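## Task

The rack front holds twelve drive blanks in three rows of four. Press each protruding blank fully home until it stops and latches, but leave alone the blank in the bottom row that is rightmost as seen facing the rack. The rack is free-standing: tilting it more than a little is a failure, and it must finish at its starting spot. A blank that stays in only because the robot is still pressing it does not count.

## Robot and tools

Robot: two 6-joint arms, left_arm and right_arm, each ending in a parallel two-finger gripper. The names are labels only; in the world frame left_arm sits on the +y side. World frame: origin on the table surface midway between the arms, +x out over the table, +z up. Positions are in metres, orientations are quaternions in w,x,y,z order.

Tool execute_actions takes "actions": a list holding at most one item, or empty. An empty list is a look: nothing is commanded, the current state comes back. An item with "rows" (1 to 15 rows) and optional "steps" (1 to 15, default 15; each step is 1/30 s) is a motion; if rows are fewer than steps the final row keeps being applied. An item with only "steps" (up to 300) is a wait, counted from the previous result. Optional "pictures": true/false chooses whether camera images come back. A refused call sends nothing.

Each row is a single list of 18 numbers, each within [-1, 1], covering both arms even if only one moves. Order: left_arm waist, shoulder, elbow, forearm roll, wrist pitch, wrist roll, then left gripper position, force_limit, speed; then the same nine for right_arm. The six joint values are offsets, not poses: they are measured from the joint angles printed in the most recent result that lists them (before any such result, and for later calls within one reply, from where the arm is when the action begins). They are not relative to the previous row. Scale: 1.0 equals 1.983 rad for waist and shoulder, 2.38 rad for elbow, 2.975 rad for forearm roll, wrist pitch and wrist roll. Joint ranges in rad: waist -3.491 to 3.491, shoulder -3.140 to 3.140, elbow -1.187 to 4.328, forearm roll -3.316 to 3.316, wrist pitch -3.140 to 3.140, wrist roll -3.927 to 3.927. Asking for more than 0.010 rad beyond a range end gets the call refused; requests past the true end (which may differ by 0.010 rad) are clipped, and a "joint sent to its limit" line may appear. Sending all-zero offsets is not a pause: it pulls the arm back to the reference angles.

Gripper numbers are absolute commands, not offsets. position: +1 fully open (140 mm), about -0.8 pads touching, -1 close until blocked. force_limit: squeeze strength, about 14 N at -1, 60 N at 0, 107 N at +1. speed: pad gap rate, about 30 mm/s at -1, 140 at 0, 250 at +1. To keep a gripper unchanged, repeat its previous three numbers; a 0 is a real command. For pushing blanks a closed gripper can serve as a probe; fingers point along the gripper's +z. The reported end_effector_position is between the closed pads; closed fingertips reach about 33 mm past it (9 mm when fully open), and closing moves the tips about 24 mm further out.

Motion limits: joint targets are rate-limited (2.62, 3.14, 3.93 rad/s by joint group, 0.5 s to accelerate), kept within a lead of 0.805 / 0.966 / 1.21 rad of the measured angle, and scaled back if the hand target would be over 70 mm from the current hand. So big moves take several calls. Between calls the arms keep heading to the last row until they settle or a step is HELD.

Result lines: the state line gives each arm's end_effector_position and end_effector_quat_wxyz (printed position may be off, more at long reach). Joint positions and Joint velocities list each arm's six joints in rad and rad/s. object_status: 0 moving, 1 blocked while opening, 2 blocked while closing (a grip), 3 reached target or pads met. position_measured is in counts (3 open, 230 closed). "joint command not followed" means the clearance check altered joint targets; HELD marks steps where the row was not fully sent. TORQUE FAULT (load limits 139 N m for waist, shoulder, elbow; 34.8 N m for the wrist joints) or FORCE FAULT (150 N external force) freezes that arm for 10 s. MOTOR HOT warns before an OVER-TEMPERATURE FAULT brake stop; avoid long static pressing.

Cameras, all 504x504: cam_head_left, cam_head_right, cam_high, cam_low, cam_left_wrist, cam_right_wrist. Calibration (intrinsics K, distortion, T_world_to_cam) is given per camera and may be slightly off. zoom_image takes "camera" and "region" [x0, y0, x1, y1] in pixels (top-left origin, at most 504 by 504) and returns a closer view of the latest image.

finished_scene takes "scene": the current scene number; it ends and grades the scene and cannot be undone. The result gives the next task.

Avoid: knocking anything off the table, tipping or shifting the rack (push gently and straight in, perhaps brace nothing on it), pushing the excluded blank, colliding the arms with each other, hard shoves that trigger faults, and ending while still pressing a blank. Retract after each push and confirm latching visually.

Each tool is called after ">>>" by a JSON object that holds its "fn" and its "kwargs".

## Session

>>> {"fn": "execute_actions", "kwargs": {"actions": []}}

Scene clock: 0.00 s of 4500.00 s.
left_arm: end_effector_position=(+0.0313, +0.2943, +0.3590) position_measured=3 object_status=3 end_effector_quat_wxyz=(-0.022, +0.947, +0.317, +0.037) | right_arm: end_effector_position=(+0.3697, -0.7060, +0.2226) position_measured=3 object_status=3 end_effector_quat_wxyz=(+0.013, +0.980, -0.193, +0.050)
Joint positions: left_arm=[-0.891 -0.647 -0.129 -0.097 -2.106  3.108] | right_arm=[-0.34   0.094  0.058 -0.004 -1.432  1.666]
Joint velocities: left_arm=[-0.001 -0.001  0.    -0.001  0.001  0.   ] | right_arm=[-0.001 -0.    -0.     0.    -0.    -0.   ]

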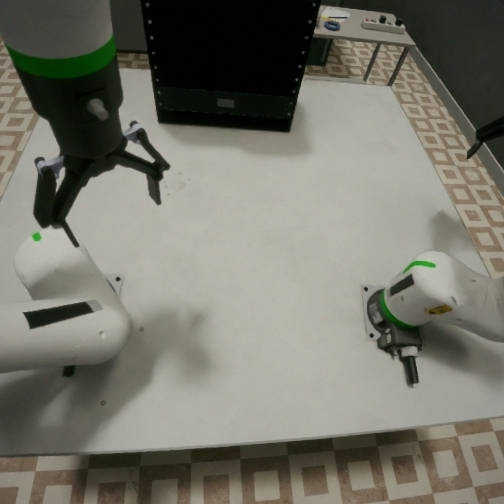

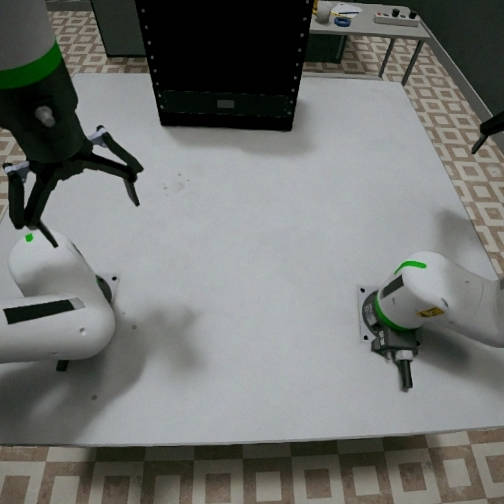

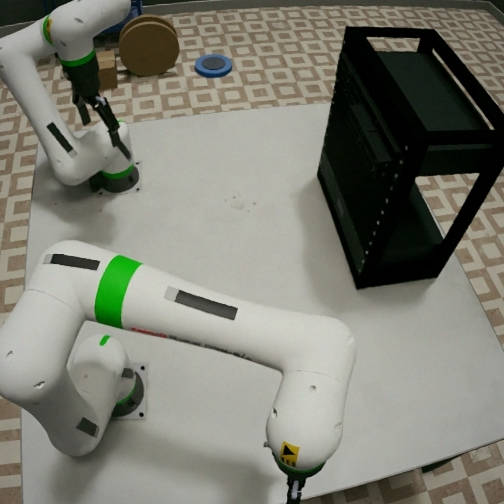

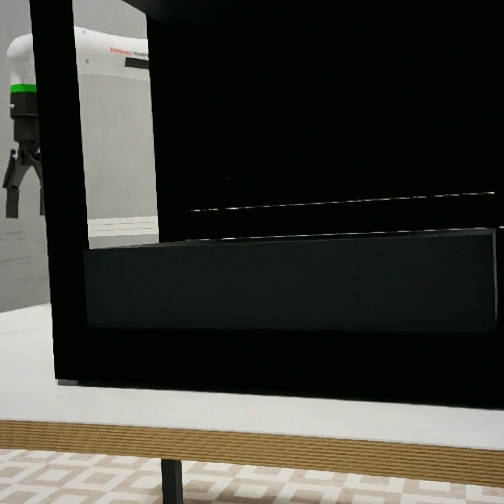

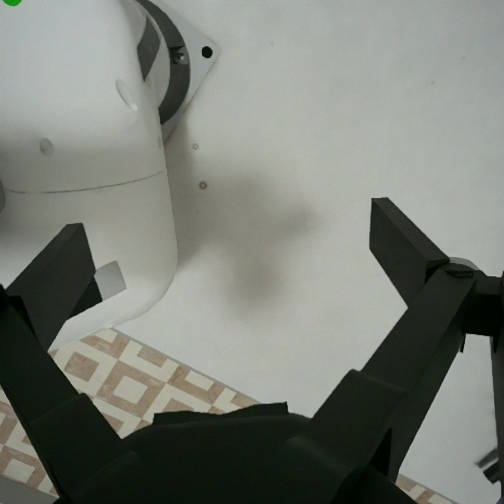

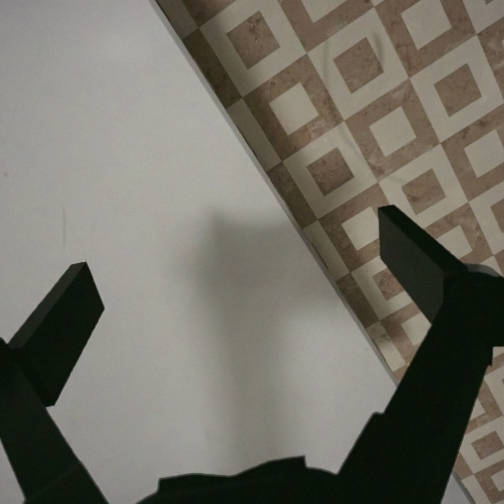

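>>> {"fn": "zoom_image", "kwargs": {"camera": "cam_high", "region": [300,20,504,224]}}

Region (300, 20, 504, 224) of cam_high's 504x504 image, scaled by 2.471, with more detail than that image has.

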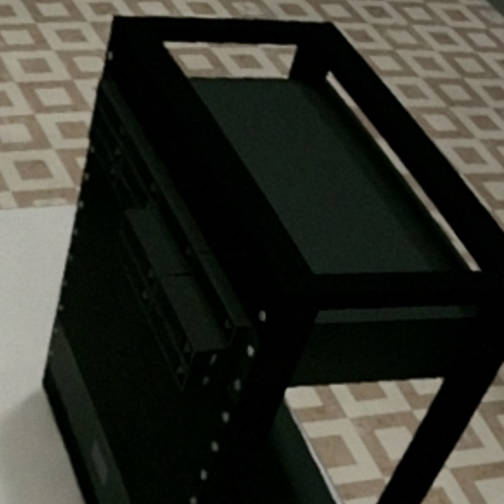

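>>> {"fn": "execute_actions", "kwargs": {"actions": [{"rows":[[0,0,0,0,0,0,1,0,0,0,-0.098,-0.0664,-0.5267,0.78,0.496,-1,0,0]]}], "pictures": false}}

>>> {"fn": "execute_actions", "kwargs": {"actions": [{"steps":60}], "pictures": false}}

>>> {"fn": "execute_actions", "kwargs": {"actions": [{"rows":[[0,0,0,0,0,0,1,0,0,0.65,0,0,0,0,0,-1,0,0]]}], "pictures": false}}

>>> {"fn": "execute_actions", "kwargs": {"actions": [{"steps":75}]}}

Scene clock: 23.47 s of 4500.00 s.
left_arm: end_effector_position=(+0.0313, +0.2943, +0.3590) position_measured=3 object_status=3 end_effector_quat_wxyz=(-0.022, +0.947, +0.317, +0.037) | right_arm: end_effector_position=(+0.5360, -0.6436, +0.2492) position_measured=104 object_status=0 end_effector_quat_wxyz=(-0.053, +0.945, -0.048, +0.318)
Joint positions: left_arm=[-0.891 -0.647 -0.129 -0.097 -2.106  3.108] | right_arm=[-0.34   0.035  0.01  -0.416 -1.019  2.076]
Joint velocities: left_arm=[ 0.001  0.    -0.     0.    -0.    -0.   ] | right_arm=[ 0.    -0.126 -0.103 -1.047  1.05   0.983]
Steps of this call (steps 1 to 90: nothing new was sent; then 19.97 s passed at rest; steps 91 to 105: all 15 steps of this action). Readings (joint positions | what the end effector reports):
91: left_arm=[-0.891 -0.647 -0.129 -0.097 -2.106 3.108] | right_arm=[-0.340 0.094 0.058 -0.004 -1.432 1.666] | left_arm position_measured=3 object_status=3 | right_arm position_measured=3 object_status=0
92: left_arm=[-0.891 -0.647 -0.129 -0.097 -2.106 3.108] | right_arm=[-0.340 0.093 0.058 -0.006 -1.429 1.669] | left_arm position_measured=3 object_status=3 | right_arm position_measured=5 object_status=0
94: left_arm=[-0.891 -0.647 -0.129 -0.097 -2.106 3.108] | right_arm=[-0.340 0.088 0.054 -0.038 -1.398 1.700] | left_arm position_measured=3 object_status=3 | right_arm position_measured=20 object_status=0
98: left_arm=[-0.891 -0.647 -0.129 -0.097 -2.106 3.108] | right_arm=[-0.340 0.067 0.036 -0.173 -1.263 1.835] | left_arm position_measured=3 object_status=3 | right_arm position_measured=51 object_status=0
105: the state above

Scene clock: 25.47 s of 4500.00 s.
left_arm: end_effector_position=(+0.0313, +0.2943, +0.3590) position_measured=3 object_status=3 end_effector_quat_wxyz=(-0.022, +0.947, +0.317, +0.037) | right_arm: end_effector_position=(+0.3975, -0.8877, +0.4632) position_measured=233 object_status=3 end_effector_quat_wxyz=(+0.448, +0.547, -0.448, +0.547)
Joint positions: left_arm=[-0.891 -0.647 -0.129 -0.097 -2.106  3.108] | right_arm=[-0.34  -0.101 -0.1   -1.57   0.888  3.142]
Joint velocities: left_arm=[-0.     0.     0.002  0.     0.001 -0.   ] | right_arm=[ 0.001 -0.    -0.     0.     0.001 -0.   ]
Steps of this call (steps 1 to 60: the robot went on to your last target). Readings (joint positions | what the end effector reports):
1: left_arm=[-0.891 -0.647 -0.129 -0.097 -2.106 3.108] | right_arm=[-0.340 0.031 0.007 -0.452 -0.983 2.110] | left_arm position_measured=3 object_status=3 | right_arm position_measured=111 object_status=0
2: left_arm=[-0.891 -0.647 -0.129 -0.097 -2.106 3.108] | right_arm=[-0.340 0.027 0.003 -0.487 -0.947 2.142] | left_arm position_measured=3 object_status=3 | right_arm position_measured=119 object_status=0
4: left_arm=[-0.891 -0.647 -0.129 -0.097 -2.106 3.108] | right_arm=[-0.340 0.018 -0.003 -0.557 -0.871 2.206] | left_arm position_measured=3 object_status=3 | right_arm position_measured=134 object_status=0
8: left_arm=[-0.891 -0.647 -0.129 -0.097 -2.106 3.108] | right_arm=[-0.340 0.003 -0.016 -0.691 -0.711 2.330] | left_arm position_measured=3 object_status=3 | right_arm position_measured=164 object_status=0
60: the state above

Scene clock: 25.97 s of 4500.00 s.
left_arm: end_effector_position=(+0.0313, +0.2943, +0.3590) position_measured=3 object_status=3 end_effector_quat_wxyz=(-0.022, +0.947, +0.317, +0.037) | right_arm: end_effector_position=(+0.5215, -0.7612, +0.4632) position_measured=233 object_status=3 end_effector_quat_wxyz=(+0.372, +0.601, -0.372, +0.601)
Joint positions: left_arm=[-0.891 -0.647 -0.129 -0.097 -2.106  3.108] | right_arm=[-0.076 -0.101 -0.1   -1.571  0.888  3.142]
Joint velocities: left_arm=[-0.001 -0.    -0.001  0.001 -0.002  0.   ] | right_arm=[ 0.648  0.    -0.     0.     0.    -0.   ]
Steps of this call (steps 1 to 15: all 15 steps of this action). Readings (joint positions | what the end effector reports):
1: left_arm=[-0.891 -0.647 -0.129 -0.097 -2.106 3.108] | right_arm=[-0.339 -0.101 -0.100 -1.570 0.888 3.142] | left_arm position_measured=3 object_status=3 | right_arm position_measured=233 object_status=3
2: left_arm=[-0.891 -0.647 -0.129 -0.097 -2.106 3.108] | right_arm=[-0.337 -0.101 -0.100 -1.570 0.888 3.142] | left_arm position_measured=3 object_status=3 | right_arm position_measured=233 object_status=3
4: left_arm=[-0.891 -0.647 -0.129 -0.097 -2.106 3.108] | right_arm=[-0.316 -0.101 -0.100 -1.570 0.888 3.142] | left_arm position_measured=3 object_status=3 | right_arm position_measured=233 object_status=3
8: left_arm=[-0.891 -0.647 -0.129 -0.097 -2.106 3.108] | right_arm=[-0.229 -0.101 -0.100 -1.571 0.888 3.142] | left_arm position_measured=3 object_status=3 | right_arm position_measured=233 object_status=3
15: the state above

Scene clock: 28.47 s of 4500.00 s.
left_arm: end_effector_position=(+0.0313, +0.2943, +0.3590) position_measured=3 object_status=3 end_effector_quat_wxyz=(-0.022, +0.947, +0.317, +0.037) | right_arm: end_effector_position=(+0.6078, -0.1064, +0.4632) position_measured=233 object_status=3 end_effector_quat_wxyz=(+0.029, +0.706, -0.029, +0.707)
Joint positions: left_arm=[-0.891 -0.647 -0.129 -0.097 -2.106  3.108] | right_arm=[ 0.95  -0.101 -0.1   -1.571  0.888  3.142]
Joint velocities: left_arm=[ 0.    -0.    -0.001 -0.001  0.001  0.   ] | right_arm=[ 0.001 -0.     0.    -0.001  0.002  0.   ]
Steps of this call (steps 1 to 75: the robot went on to your last target). Readings (joint positions | what the end effector reports):
1: left_arm=[-0.891 -0.647 -0.129 -0.097 -2.106 3.108] | right_arm=[-0.054 -0.101 -0.100 -1.571 0.888 3.142] | left_arm position_measured=3 object_status=3 | right_arm position_measured=233 object_status=3
2: left_arm=[-0.891 -0.647 -0.129 -0.097 -2.106 3.108] | right_arm=[-0.032 -0.101 -0.100 -1.571 0.888 3.142] | left_arm position_measured=3 object_status=3 | right_arm position_measured=233 object_status=3
4: left_arm=[-0.891 -0.647 -0.129 -0.097 -2.106 3.108] | right_arm=[0.012 -0.101 -0.100 -1.571 0.888 3.142] | left_arm position_measured=3 object_status=3 | right_arm position_measured=233 object_status=3
8: left_arm=[-0.891 -0.647 -0.129 -0.097 -2.106 3.108] | right_arm=[0.100 -0.101 -0.100 -1.571 0.888 3.142] | left_arm position_measured=3 object_status=3 | right_arm position_measured=233 object_status=3
75: the state above
All arms were judged still, so your last target was given up. Only a new action makes them travel on or press farther. Fingers that are still opening or closing keep moving.
camera_calibration (this result's frames):
cam_left_wrist: T_world_to_cam=[[0.532036, -0.846695, 0.0067719, 0.2167], [-0.790167, -0.49361, 0.363299, 0.0383082], [-0.30426, -0.198639, -0.931648, 0.603307], [0, 0, 0, 1]] pos_world=[0.09854, 0.322228, 0.546685]
cam_right_wrist: T_world_to_cam=[[-0.131895, -0.974138, -0.183463, 0.0587222], [-0.419059, 0.222524, -0.880269, 0.688182], [0.898328, -0.0392215, -0.437571, -0.15868], [0, 0, 0, 1]] pos_world=[0.43868, -0.102157, 0.547125]

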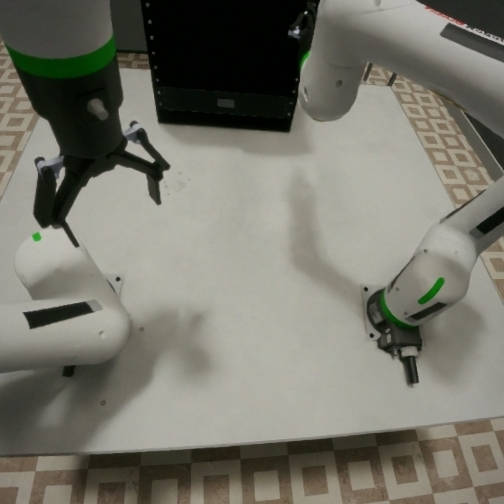

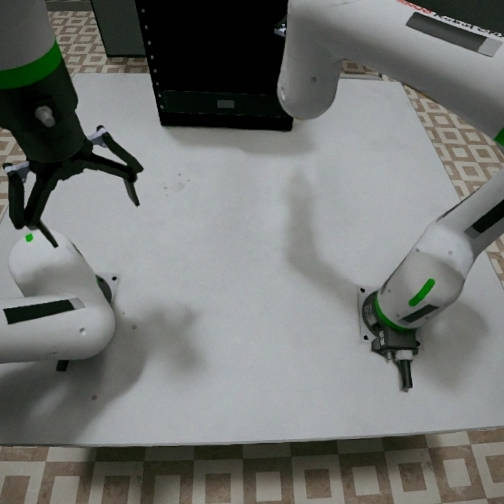

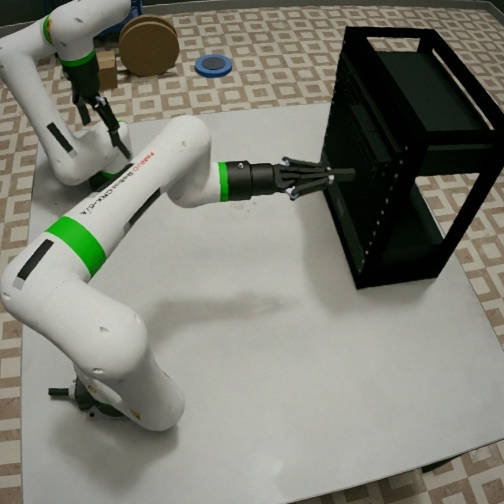

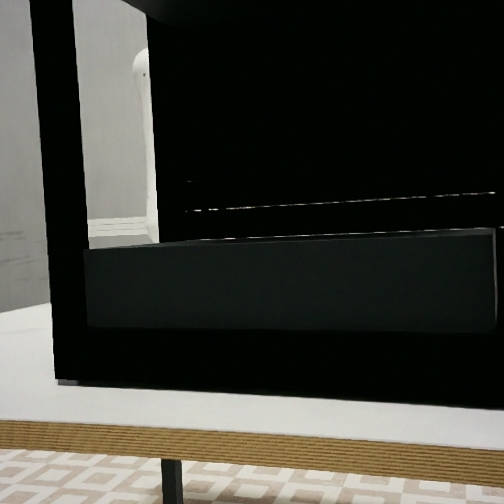

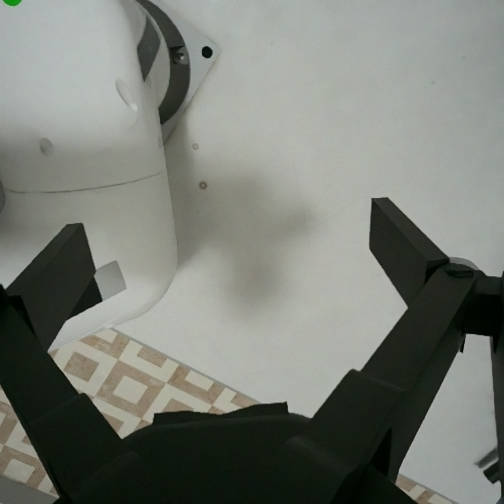

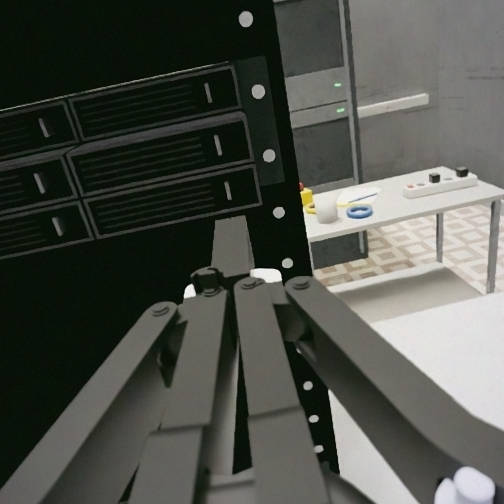

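>>> {"fn": "execute_actions", "kwargs": {"actions": [{"rows":[[0,0,0,0,0,0,1,0,0,0.08,0,0,0,-0.15,0,-1,0,0]]}], "pictures": false}}

>>> {"fn": "execute_actions", "kwargs": {"actions": [{"steps":25}]}}

Scene clock: 40.47 s of 4500.00 s.
left_arm: end_effector_position=(+0.0313, +0.2943, +0.3590) position_measured=3 object_status=3 end_effector_quat_wxyz=(-0.022, +0.947, +0.317, +0.037) | right_arm: end_effector_position=(+0.5502, +0.0810, +0.4632) position_measured=233 object_status=3 end_effector_quat_wxyz=(-0.129, +0.695, +0.129, +0.695)
Joint positions: left_arm=[-0.891 -0.647 -0.129 -0.097 -2.106  3.108] | right_arm=[ 1.068 -0.101 -0.1   -1.57   0.556  3.142]
Joint velocities: left_arm=[ 0.001 -0.    -0.001  0.     0.001 -0.   ] | right_arm=[ 0.278 -0.    -0.    -0.001 -0.775  0.   ]
Steps of this call (steps 1 to 90: nothing new was sent; then 8.50 s passed at rest; steps 91 to 105: all 15 steps of this action). Readings (joint positions | what the end effector reports):
91: left_arm=[-0.891 -0.647 -0.129 -0.097 -2.106 3.108] | right_arm=[0.950 -0.101 -0.100 -1.570 0.888 3.142] | left_arm position_measured=3 object_status=3 | right_arm position_measured=233 object_status=3
92: left_arm=[-0.891 -0.647 -0.129 -0.097 -2.106 3.108] | right_arm=[0.951 -0.101 -0.100 -1.570 0.885 3.142] | left_arm position_measured=3 object_status=3 | right_arm position_measured=233 object_status=3
94: left_arm=[-0.891 -0.647 -0.129 -0.097 -2.106 3.108] | right_arm=[0.962 -0.101 -0.100 -1.570 0.854 3.142] | left_arm position_measured=3 object_status=3 | right_arm position_measured=233 object_status=3
98: left_arm=[-0.891 -0.647 -0.129 -0.097 -2.106 3.108] | right_arm=[1.002 -0.101 -0.100 -1.570 0.742 3.142] | left_arm position_measured=3 object_status=3 | right_arm position_measured=233 object_status=3
105: the state above

Scene clock: 41.30 s of 4500.00 s.
left_arm: end_effector_position=(+0.0313, +0.2943, +0.3590) position_measured=3 object_status=3 end_effector_quat_wxyz=(-0.022, +0.947, +0.317, +0.037) | right_arm: end_effector_position=(+0.5138, +0.1399, +0.4632) position_measured=233 object_status=3 end_effector_quat_wxyz=(-0.182, +0.683, +0.182, +0.683)
Joint positions: left_arm=[-0.891 -0.647 -0.129 -0.097 -2.106  3.108] | right_arm=[ 1.108 -0.101 -0.1   -1.571  0.442  3.142]
Joint velocities: left_arm=[ 0.001  0.    -0.001 -0.001 -0.     0.   ] | right_arm=[-0.     0.     0.    -0.     0.001 -0.   ]
Steps of this call (steps 1 to 25: the robot went on to your last target). Readings (joint positions | what the end effector reports):
1: left_arm=[-0.891 -0.647 -0.129 -0.097 -2.106 3.108] | right_arm=[1.077 -0.101 -0.100 -1.570 0.529 3.142] | left_arm position_measured=3 object_status=3 | right_arm position_measured=233 object_status=3
2: left_arm=[-0.891 -0.647 -0.129 -0.097 -2.106 3.108] | right_arm=[1.087 -0.101 -0.100 -1.570 0.503 3.142] | left_arm position_measured=3 object_status=3 | right_arm position_measured=233 object_status=3
4: left_arm=[-0.891 -0.647 -0.129 -0.097 -2.106 3.108] | right_arm=[1.102 -0.101 -0.100 -1.570 0.460 3.142] | left_arm position_measured=3 object_status=3 | right_arm position_measured=233 object_status=3
8: left_arm=[-0.891 -0.647 -0.129 -0.097 -2.106 3.108] | right_arm=[1.108 -0.101 -0.100 -1.570 0.442 3.142] | left_arm position_measured=3 object_status=3 | right_arm position_measured=233 object_status=3
25: the state above
camera_calibration (this result's frames):
cam_left_wrist: T_world_to_cam=[[0.532036, -0.846695, 0.00677201, 0.2167], [-0.790167, -0.49361, 0.363299, 0.0383082], [-0.30426, -0.198639, -0.931648, 0.603307], [0, 0, 0, 1]] pos_world=[0.0985401, 0.322228, 0.546685]
cam_right_wrist: T_world_to_cam=[[0.445496, -0.876323, -0.18328, -0.0241423], [-0.471184, -0.0554261, -0.880292, 0.659668], [0.761261, 0.478525, -0.437602, -0.0666386], [0, 0, 0, 1]] pos_world=[0.37231, 0.0472947, 0.547115]

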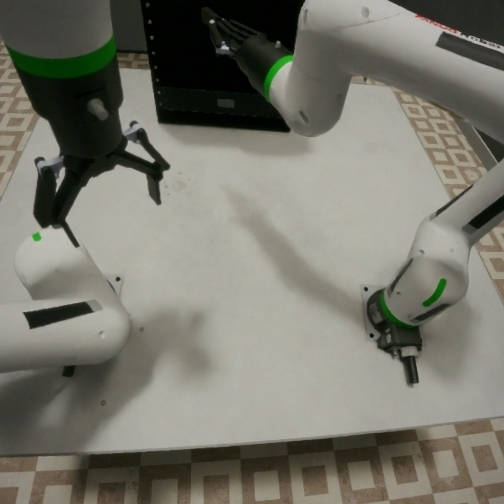

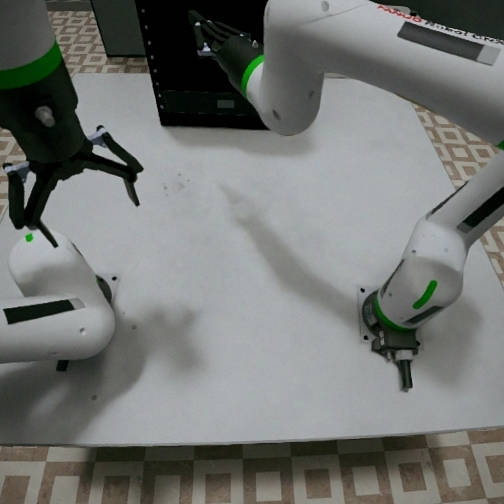

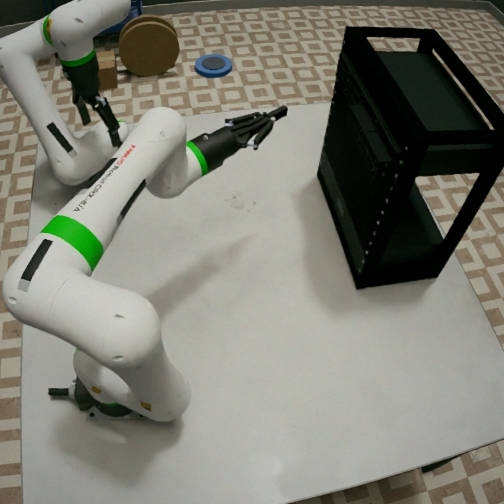

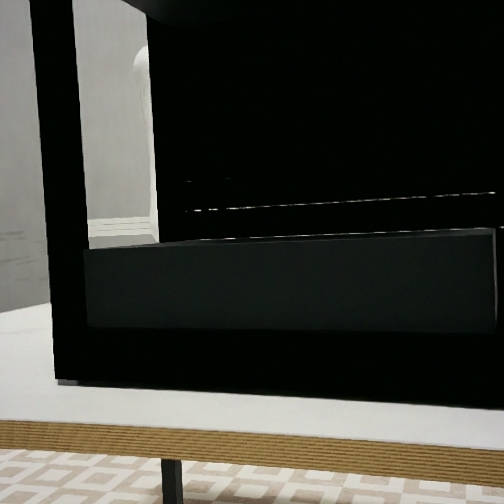

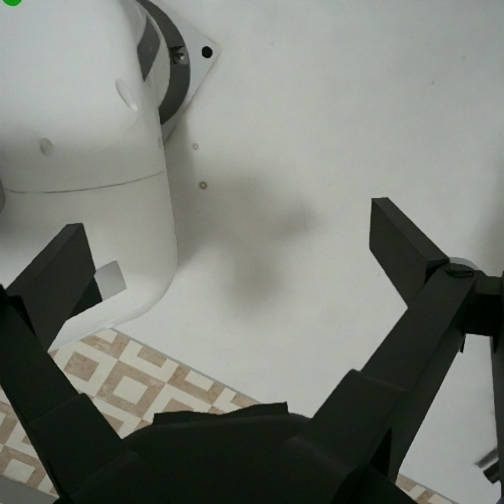

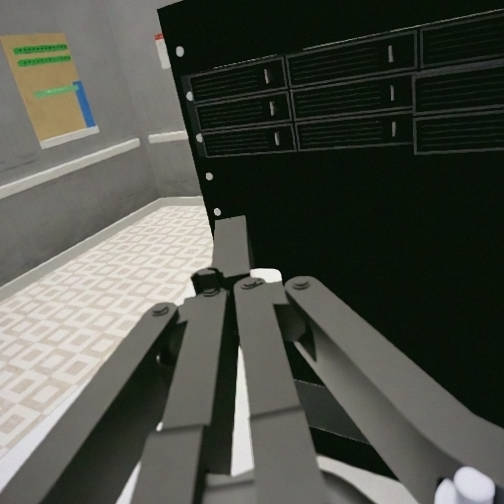

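>>> {"fn": "execute_actions", "kwargs": {"actions": [{"rows":[[0,0,0,0,0,0,1,0,0,-0.0217,0.1457,0.126,0,0.1607,0,-1,0,0]]}], "pictures": false}}

>>> {"fn": "execute_actions", "kwargs": {"actions": [{"steps":25}]}}

>>> {"fn": "zoom_image", "kwargs": {"camera": "cam_high", "region": [300,60,430,190]}}

Scene clock: 48.63 s of 4500.00 s.
left_arm: end_effector_position=(+0.0313, +0.2943, +0.3590) position_measured=3 object_status=3 end_effector_quat_wxyz=(-0.022, +0.947, +0.317, +0.037) | right_arm: end_effector_position=(+0.6404, +0.0552, +0.4661) position_measured=233 object_status=3 end_effector_quat_wxyz=(-0.016, +0.705, +0.011, +0.709)
Joint positions: left_arm=[-0.891 -0.647 -0.129 -0.097 -2.106  3.108] | right_arm=[ 1.068  0.168  0.178 -1.571  0.885  3.142]
Joint velocities: left_arm=[ 0.001 -0.001  0.001 -0.     0.002 -0.   ] | right_arm=[-0.063  0.421  0.437 -0.001  0.692 -0.   ]
Steps of this call (steps 1 to 15: the robot went on to your last target; steps 16 to 90: nothing new was sent; then 3.83 s passed at rest; steps 91 to 105: all 15 steps of this action). Readings (joint positions | what the end effector reports):
91: left_arm=[-0.891 -0.647 -0.129 -0.097 -2.106 3.108] | right_arm=[1.108 -0.101 -0.100 -1.571 0.442 3.142] | left_arm position_measured=3 object_status=3 | right_arm position_measured=233 object_status=3
92: left_arm=[-0.891 -0.647 -0.129 -0.097 -2.106 3.108] | right_arm=[1.108 -0.099 -0.099 -1.571 0.445 3.142] | left_arm position_measured=3 object_status=3 | right_arm position_measured=233 object_status=3
94: left_arm=[-0.891 -0.647 -0.129 -0.097 -2.106 3.108] | right_arm=[1.105 -0.080 -0.079 -1.571 0.476 3.142] | left_arm position_measured=3 object_status=3 | right_arm position_measured=233 object_status=3
98: left_arm=[-0.891 -0.647 -0.129 -0.097 -2.106 3.108] | right_arm=[1.092 0.008 0.013 -1.571 0.622 3.142] | left_arm position_measured=3 object_status=3 | right_arm position_measured=233 object_status=3
105: the state above

Scene clock: 49.47 s of 4500.00 s.
left_arm: end_effector_position=(+0.0313, +0.2943, +0.3590) position_measured=3 object_status=3 end_effector_quat_wxyz=(-0.022, +0.947, +0.317, +0.037) | right_arm: end_effector_position=(+0.6471, +0.0476, +0.4650) position_measured=233 object_status=3 end_effector_quat_wxyz=(-0.003, +0.705, -0.003, +0.710)
Joint positions: left_arm=[-0.891 -0.647 -0.129 -0.097 -2.106  3.108] | right_arm=[ 1.065  0.188  0.2   -1.571  0.92   3.142]
Joint velocities: left_arm=[ 0.    -0.    -0.001  0.001 -0.001 -0.   ] | right_arm=[-0.001 -0.    -0.    -0.001 -0.001 -0.   ]
Steps of this call (steps 1 to 25: the robot went on to your last target). Readings (joint positions | what the end effector reports):
1: left_arm=[-0.891 -0.647 -0.129 -0.097 -2.106 3.108] | right_arm=[1.067 0.179 0.190 -1.571 0.905 3.142] | left_arm position_measured=3 object_status=3 | right_arm position_measured=233 object_status=3
2: left_arm=[-0.891 -0.647 -0.129 -0.097 -2.106 3.108] | right_arm=[1.066 0.186 0.197 -1.571 0.916 3.142] | left_arm position_measured=3 object_status=3 | right_arm position_measured=233 object_status=3
4: left_arm=[-0.891 -0.647 -0.129 -0.097 -2.106 3.108] | right_arm=[1.065 0.188 0.199 -1.571 0.920 3.142] | left_arm position_measured=3 object_status=3 | right_arm position_measured=233 object_status=3
8: left_arm=[-0.891 -0.647 -0.129 -0.097 -2.106 3.108] | right_arm=[1.065 0.188 0.199 -1.571 0.920 3.142] | left_arm position_measured=3 object_status=3 | right_arm position_measured=233 object_status=3
25: the state above
camera_calibration (this result's frames):
cam_left_wrist: T_world_to_cam=[[0.532036, -0.846695, 0.00677186, 0.2167], [-0.790167, -0.49361, 0.363299, 0.0383082], [-0.30426, -0.198639, -0.931648, 0.603307], [0, 0, 0, 1]] pos_world=[0.09854, 0.322228, 0.546685]
cam_right_wrist: T_world_to_cam=[[-0.048676, -0.980118, -0.192353, 0.164894], [-0.43047, 0.194364, -0.88143, 0.681246], [0.901291, 0.0398978, -0.431372, -0.195699], [0, 0, 0, 1]] pos_world=[0.477664, 0.0370144, 0.547769]

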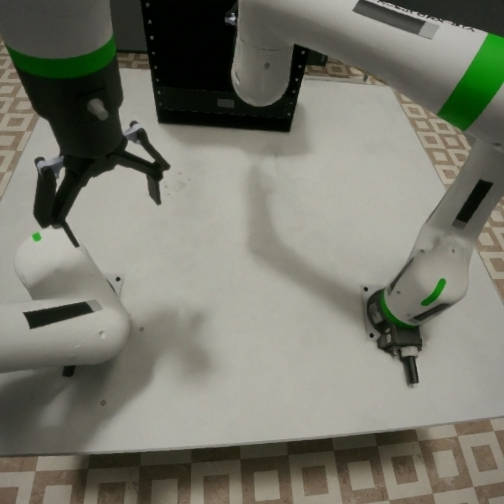

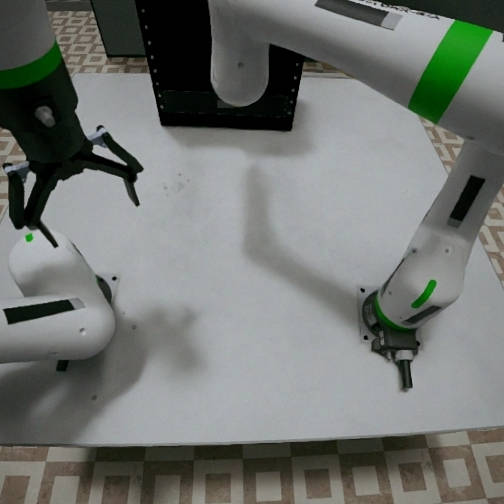

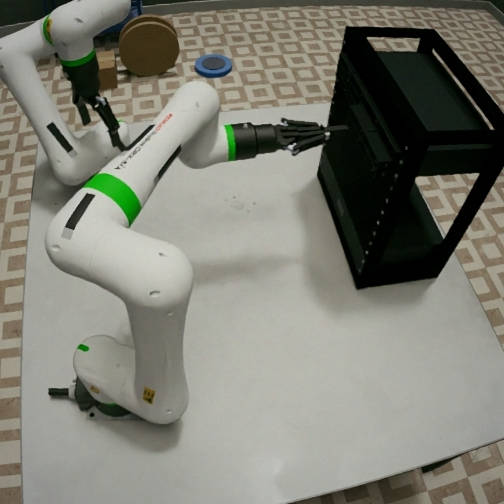

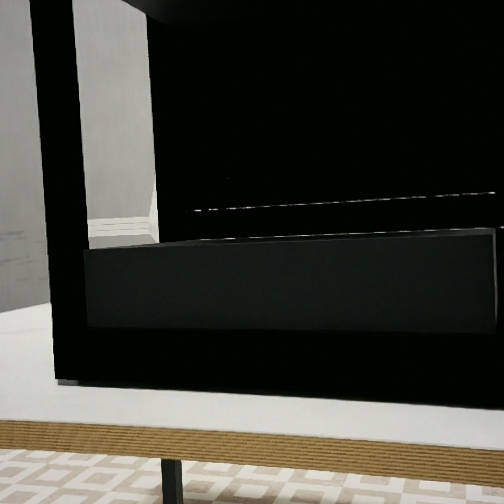

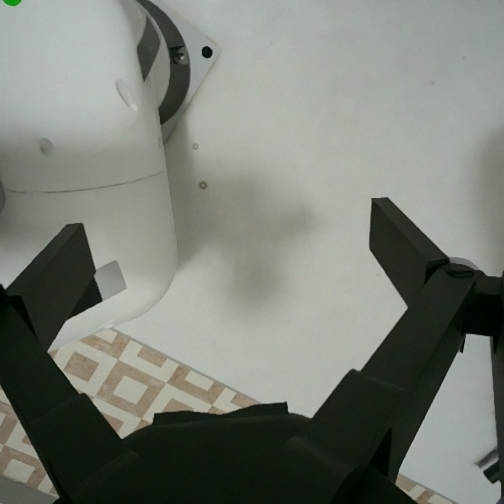

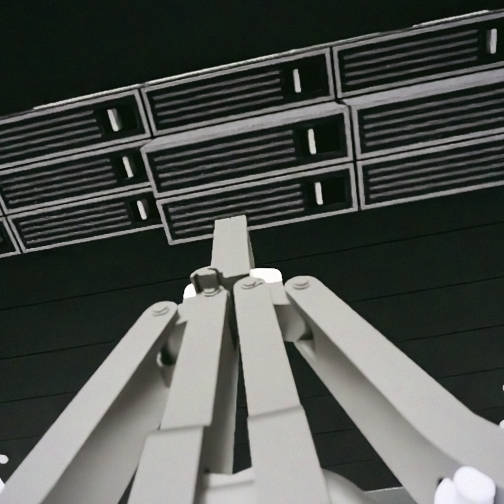

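Region (300, 60, 430, 190) of cam_high's 504x504 image, scaled by 3.877, with more detail than that image has.

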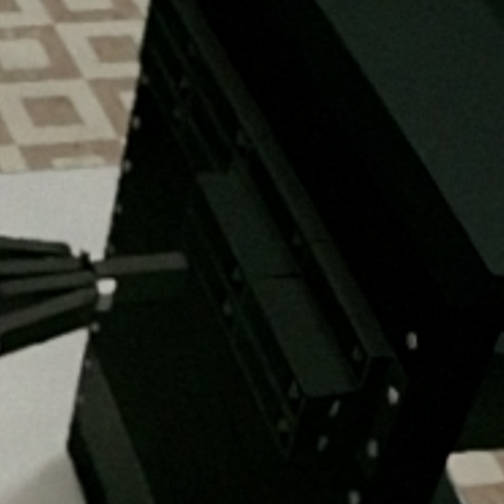

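>>> {"fn": "execute_actions", "kwargs": {"actions": [{"rows":[[0,0,0,0,0,0,1,0,0,-0.0078,0.0076,0.009,0,-0.0052,-0.528,-1,0,0]]}], "pictures": false}}

>>> {"fn": "execute_actions", "kwargs": {"actions": [{"steps":25}]}}

Scene clock: 55.90 s of 4500.00 s.
left_arm: end_effector_position=(+0.0313, +0.2943, +0.3590) position_measured=3 object_status=3 end_effector_quat_wxyz=(-0.022, +0.947, +0.317, +0.037) | right_arm: end_effector_position=(+0.6535, +0.0480, +0.4669) position_measured=233 object_status=3 end_effector_quat_wxyz=(-0.289, +0.643, -0.286, +0.649)
Joint positions: left_arm=[-0.891 -0.647 -0.129 -0.097 -2.106  3.108] | right_arm=[ 1.056  0.198  0.213 -1.571  0.91   2.315]
Joint velocities: left_arm=[ 0.    -0.     0.    -0.    -0.002 -0.   ] | right_arm=[-0.029  0.027  0.039  0.001 -0.029 -3.333]
Steps of this call (steps 1 to 15: the robot went on to your last target; steps 16 to 90: nothing new was sent; then 2.93 s passed at rest; steps 91 to 105: all 15 steps of this action). Readings (joint positions | what the end effector reports):
91: left_arm=[-0.891 -0.647 -0.129 -0.097 -2.106 3.108] | right_arm=[1.065 0.188 0.200 -1.571 0.920 3.142] | left_arm position_measured=3 object_status=3 | right_arm position_measured=233 object_status=3
92: left_arm=[-0.891 -0.647 -0.129 -0.097 -2.106 3.108] | right_arm=[1.065 0.188 0.200 -1.571 0.920 3.139] | left_arm position_measured=3 object_status=3 | right_arm position_measured=233 object_status=3
94: left_arm=[-0.891 -0.647 -0.129 -0.097 -2.106 3.108] | right_arm=[1.065 0.189 0.200 -1.571 0.920 3.107] | left_arm position_measured=3 object_status=3 | right_arm position_measured=233 object_status=3
98: left_arm=[-0.891 -0.647 -0.129 -0.097 -2.106 3.108] | right_arm=[1.063 0.191 0.203 -1.571 0.917 2.940] | left_arm position_measured=3 object_status=3 | right_arm position_measured=233 object_status=3
105: the state above

Scene clock: 56.73 s of 4500.00 s.
left_arm: end_effector_position=(+0.0313, +0.2943, +0.3590) position_measured=3 object_status=3 end_effector_quat_wxyz=(-0.022, +0.947, +0.317, +0.037) | right_arm: end_effector_position=(+0.6575, +0.0482, +0.4680) position_measured=233 object_status=3 end_effector_quat_wxyz=(+0.506, -0.494, +0.500, -0.499)
Joint positions: left_arm=[-0.891 -0.647 -0.129 -0.097 -2.106  3.108] | right_arm=[ 1.05   0.203  0.221 -1.571  0.904  1.571]
Joint velocities: left_arm=[ 0.001  0.    -0.002  0.001  0.     0.   ] | right_arm=[-0.    -0.    -0.    -0.001  0.001 -0.   ]
Steps of this call (steps 1 to 25: the robot went on to your last target). Readings (joint positions | what the end effector reports):
1: left_arm=[-0.891 -0.647 -0.129 -0.097 -2.106 3.108] | right_arm=[1.055 0.199 0.214 -1.571 0.909 2.206] | left_arm position_measured=3 object_status=3 | right_arm position_measured=233 object_status=3
2: left_arm=[-0.891 -0.647 -0.129 -0.097 -2.106 3.108] | right_arm=[1.054 0.199 0.215 -1.571 0.909 2.105] | left_arm position_measured=3 object_status=3 | right_arm position_measured=233 object_status=3
4: left_arm=[-0.891 -0.647 -0.129 -0.097 -2.106 3.108] | right_arm=[1.052 0.201 0.217 -1.571 0.907 1.930] | left_arm position_measured=3 object_status=3 | right_arm position_measured=233 object_status=3
8: left_arm=[-0.891 -0.647 -0.129 -0.097 -2.106 3.108] | right_arm=[1.051 0.203 0.220 -1.571 0.905 1.684] | left_arm position_measured=3 object_status=3 | right_arm position_measured=233 object_status=3
25: the state above
camera_calibration (this result's frames):
cam_left_wrist: T_world_to_cam=[[0.532036, -0.846695, 0.00677172, 0.2167], [-0.790167, -0.49361, 0.363299, 0.0383081], [-0.304261, -0.198639, -0.931648, 0.603307], [0, 0, 0, 1]] pos_world=[0.09854, 0.322228, 0.546685]
cam_right_wrist: T_world_to_cam=[[-0.0402457, 0.196665, -0.979644, 0.472748], [-0.439297, 0.877116, 0.194129, 0.157793], [0.89744, 0.438168, 0.0510942, -0.446308], [0, 0, 0, 1]] pos_world=[0.488879, -0.0358178, 0.455296]

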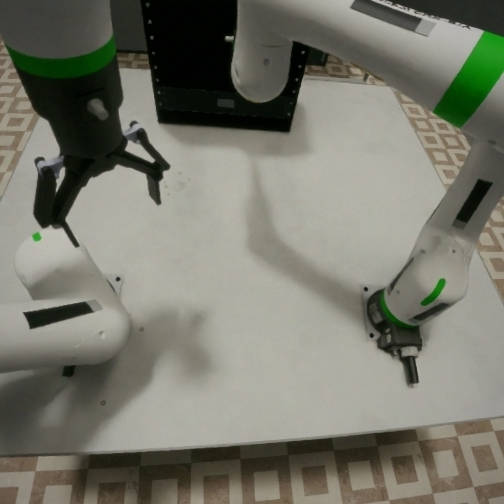

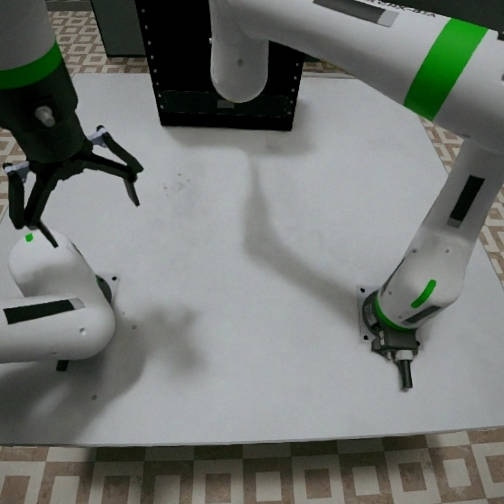

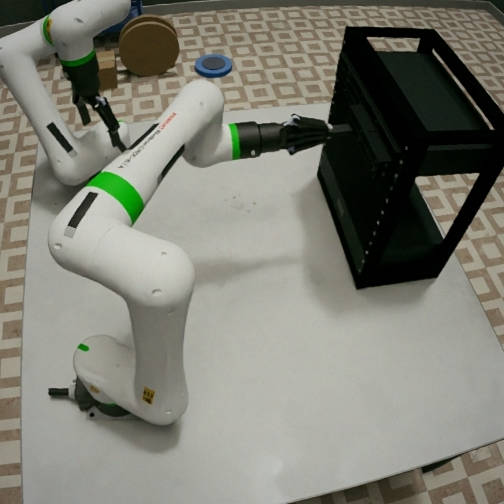

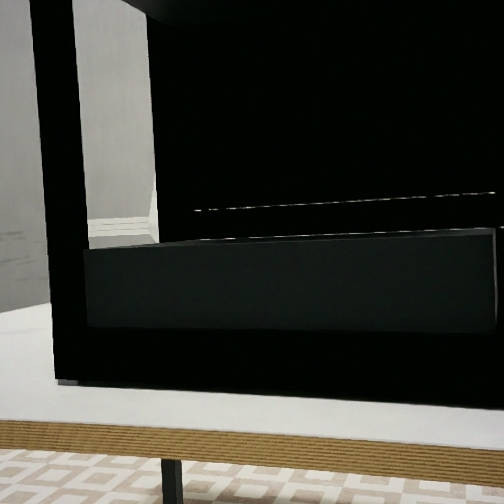

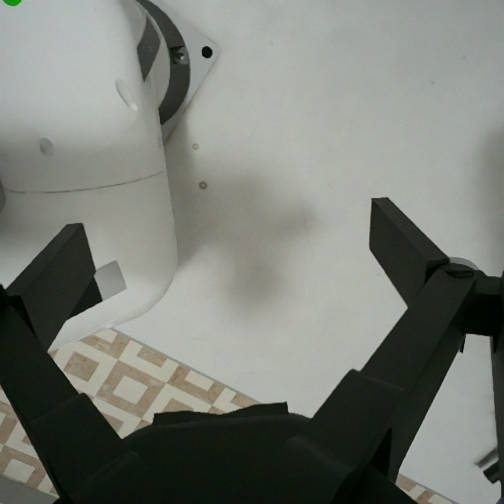

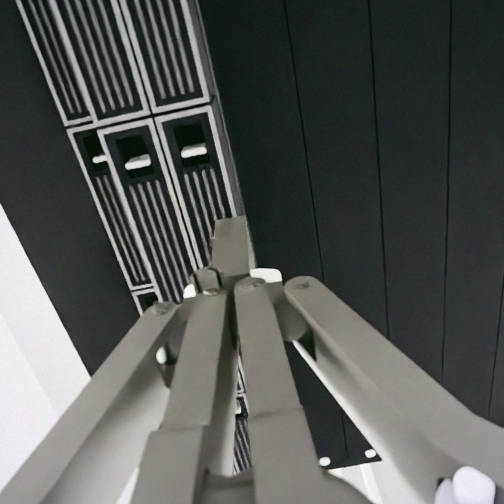

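>>> {"fn": "execute_actions", "kwargs": {"actions": [{"rows":[[0,0,0,0,0,0,1,0,0,0,0,0.007,0,0,0,-1,0,0]],"steps":8}], "pictures": false}}

>>> {"fn": "execute_actions", "kwargs": {"actions": [{"rows":[[0,0,0,0,0,0,1,0,0,-0.0156,0.0156,0.0148,0,-0.0104,0,-1,0,0]]}]}}

Scene clock: 60.80 s of 4500.00 s.
left_arm: end_effector_position=(+0.0313, +0.2943, +0.3590) position_measured=3 object_status=3 end_effector_quat_wxyz=(-0.022, +0.947, +0.317, +0.037) | right_arm: end_effector_position=(+0.6587, +0.0497, +0.4788) position_measured=233 object_status=3 end_effector_quat_wxyz=(+0.512, -0.488, +0.501, -0.498)
Joint positions: left_arm=[-0.891 -0.647 -0.129 -0.097 -2.106  3.108] | right_arm=[ 1.05   0.203  0.238 -1.571  0.904  1.571]
Joint velocities: left_arm=[-0.001 -0.    -0.001 -0.001  0.    -0.   ] | right_arm=[-0.001 -0.     0.001 -0.001  0.001 -0.   ]
Steps of this call (steps 1 to 15: the robot went on to your last target; steps 16 to 90: nothing new was sent; then 0.80 s passed at rest; steps 91 to 98: all 8 steps of this action). Readings (joint positions | what the end effector reports):
91: left_arm=[-0.891 -0.647 -0.129 -0.097 -2.106 3.108] | right_arm=[1.050 0.203 0.221 -1.571 0.904 1.571] | left_arm position_measured=3 object_status=3 | right_arm position_measured=233 object_status=3
92: left_arm=[-0.891 -0.647 -0.129 -0.097 -2.106 3.108] | right_arm=[1.050 0.204 0.224 -1.571 0.904 1.571] | left_arm position_measured=3 object_status=3 | right_arm position_measured=233 object_status=3
94: left_arm=[-0.891 -0.647 -0.129 -0.097 -2.106 3.108] | right_arm=[1.050 0.203 0.236 -1.571 0.904 1.571] | left_arm position_measured=3 object_status=3 | right_arm position_measured=233 object_status=3
98: the state above

Scene clock: 61.30 s of 4500.00 s.
left_arm: end_effector_position=(+0.0313, +0.2943, +0.3590) position_measured=3 object_status=3 end_effector_quat_wxyz=(-0.022, +0.947, +0.317, +0.037) | right_arm: end_effector_position=(+0.6793, +0.0495, +0.4792) position_measured=233 object_status=3 end_effector_quat_wxyz=(+0.514, -0.487, +0.501, -0.498)
Joint positions: left_arm=[-0.891 -0.647 -0.129 -0.097 -2.106  3.108] | right_arm=[ 1.019  0.234  0.273 -1.571  0.873  1.571]
Joint velocities: left_arm=[ 0.001  0.    -0.001  0.     0.001 -0.   ] | right_arm=[-0.  0.  0.  0. -0. -0.]
Steps of this call (steps 1 to 15: all 15 steps of this action). Readings (joint positions | what the end effector reports):
1: left_arm=[-0.891 -0.647 -0.129 -0.097 -2.106 3.108] | right_arm=[1.050 0.203 0.238 -1.571 0.904 1.571] | left_arm position_measured=3 object_status=3 | right_arm position_measured=233 object_status=3
2: left_arm=[-0.891 -0.647 -0.129 -0.097 -2.106 3.108] | right_arm=[1.048 0.206 0.240 -1.571 0.902 1.571] | left_arm position_measured=3 object_status=3 | right_arm position_measured=233 object_status=3
4: left_arm=[-0.891 -0.647 -0.129 -0.097 -2.106 3.108] | right_arm=[1.029 0.224 0.261 -1.571 0.884 1.571] | left_arm position_measured=3 object_status=3 | right_arm position_measured=233 object_status=3
8: left_arm=[-0.891 -0.647 -0.129 -0.097 -2.106 3.108] | right_arm=[1.019 0.234 0.273 -1.571 0.874 1.571] | left_arm position_measured=3 object_status=3 | right_arm position_measured=233 object_status=3
15: the state above
camera_calibration (this result's frames):
cam_left_wrist: T_world_to_cam=[[0.532036, -0.846695, 0.00677181, 0.2167], [-0.790167, -0.49361, 0.363299, 0.0383082], [-0.30426, -0.198639, -0.931648, 0.603307], [0, 0, 0, 1]] pos_world=[0.09854, 0.322228, 0.546685]
cam_right_wrist: T_world_to_cam=[[-0.02691, 0.212089, -0.97688, 0.473142], [-0.441993, 0.873995, 0.201927, 0.162343], [0.896615, 0.437208, 0.0702227, -0.475552], [0, 0, 0, 1]] pos_world=[0.510874, -0.03432, 0.462816]

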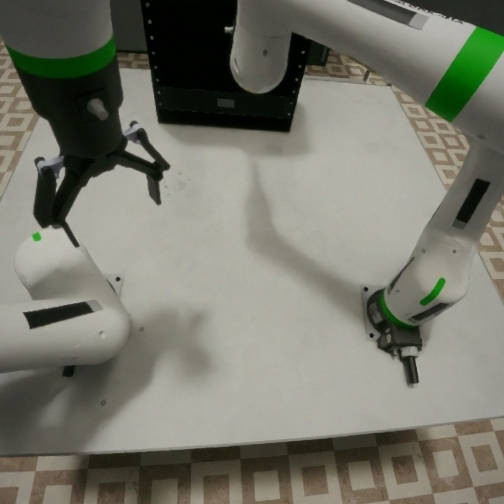

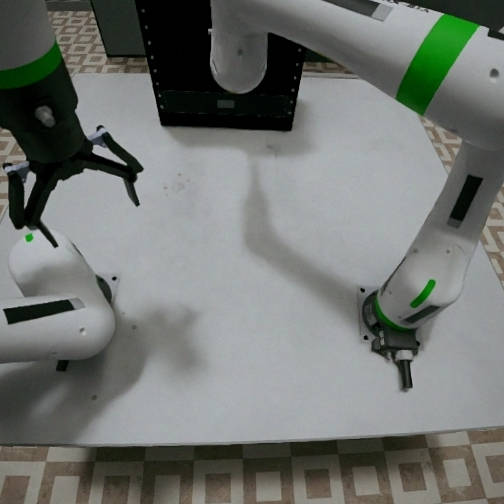

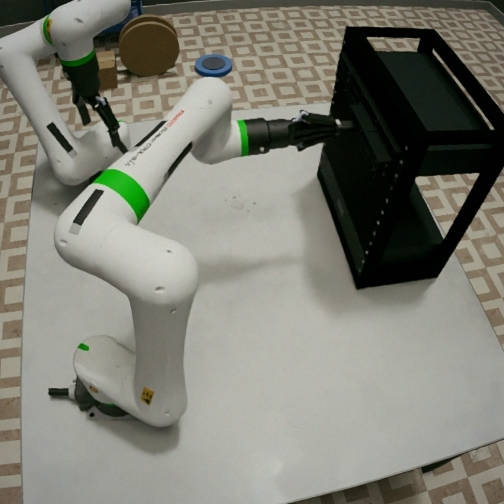

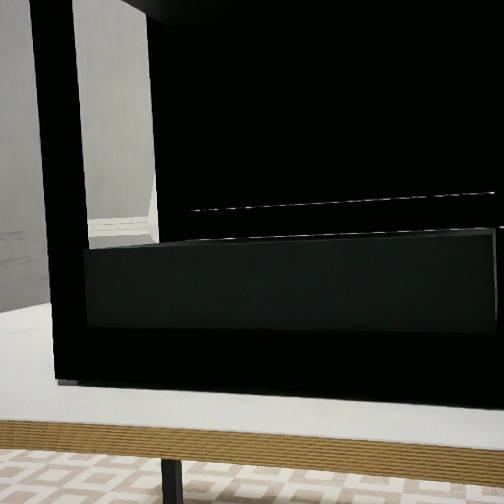

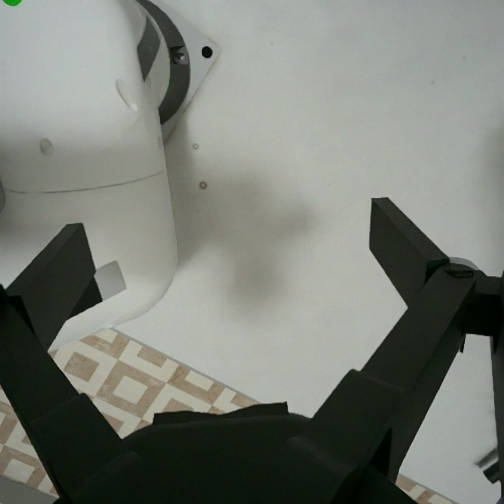

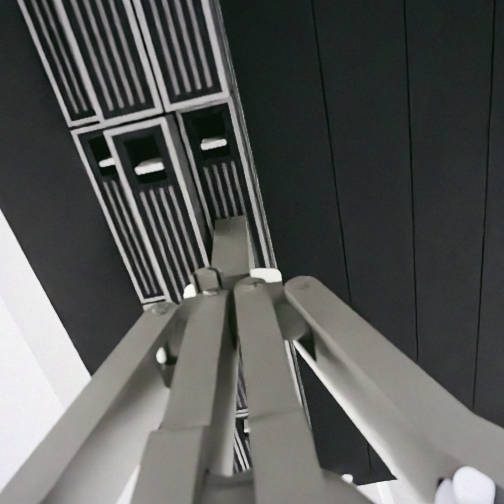

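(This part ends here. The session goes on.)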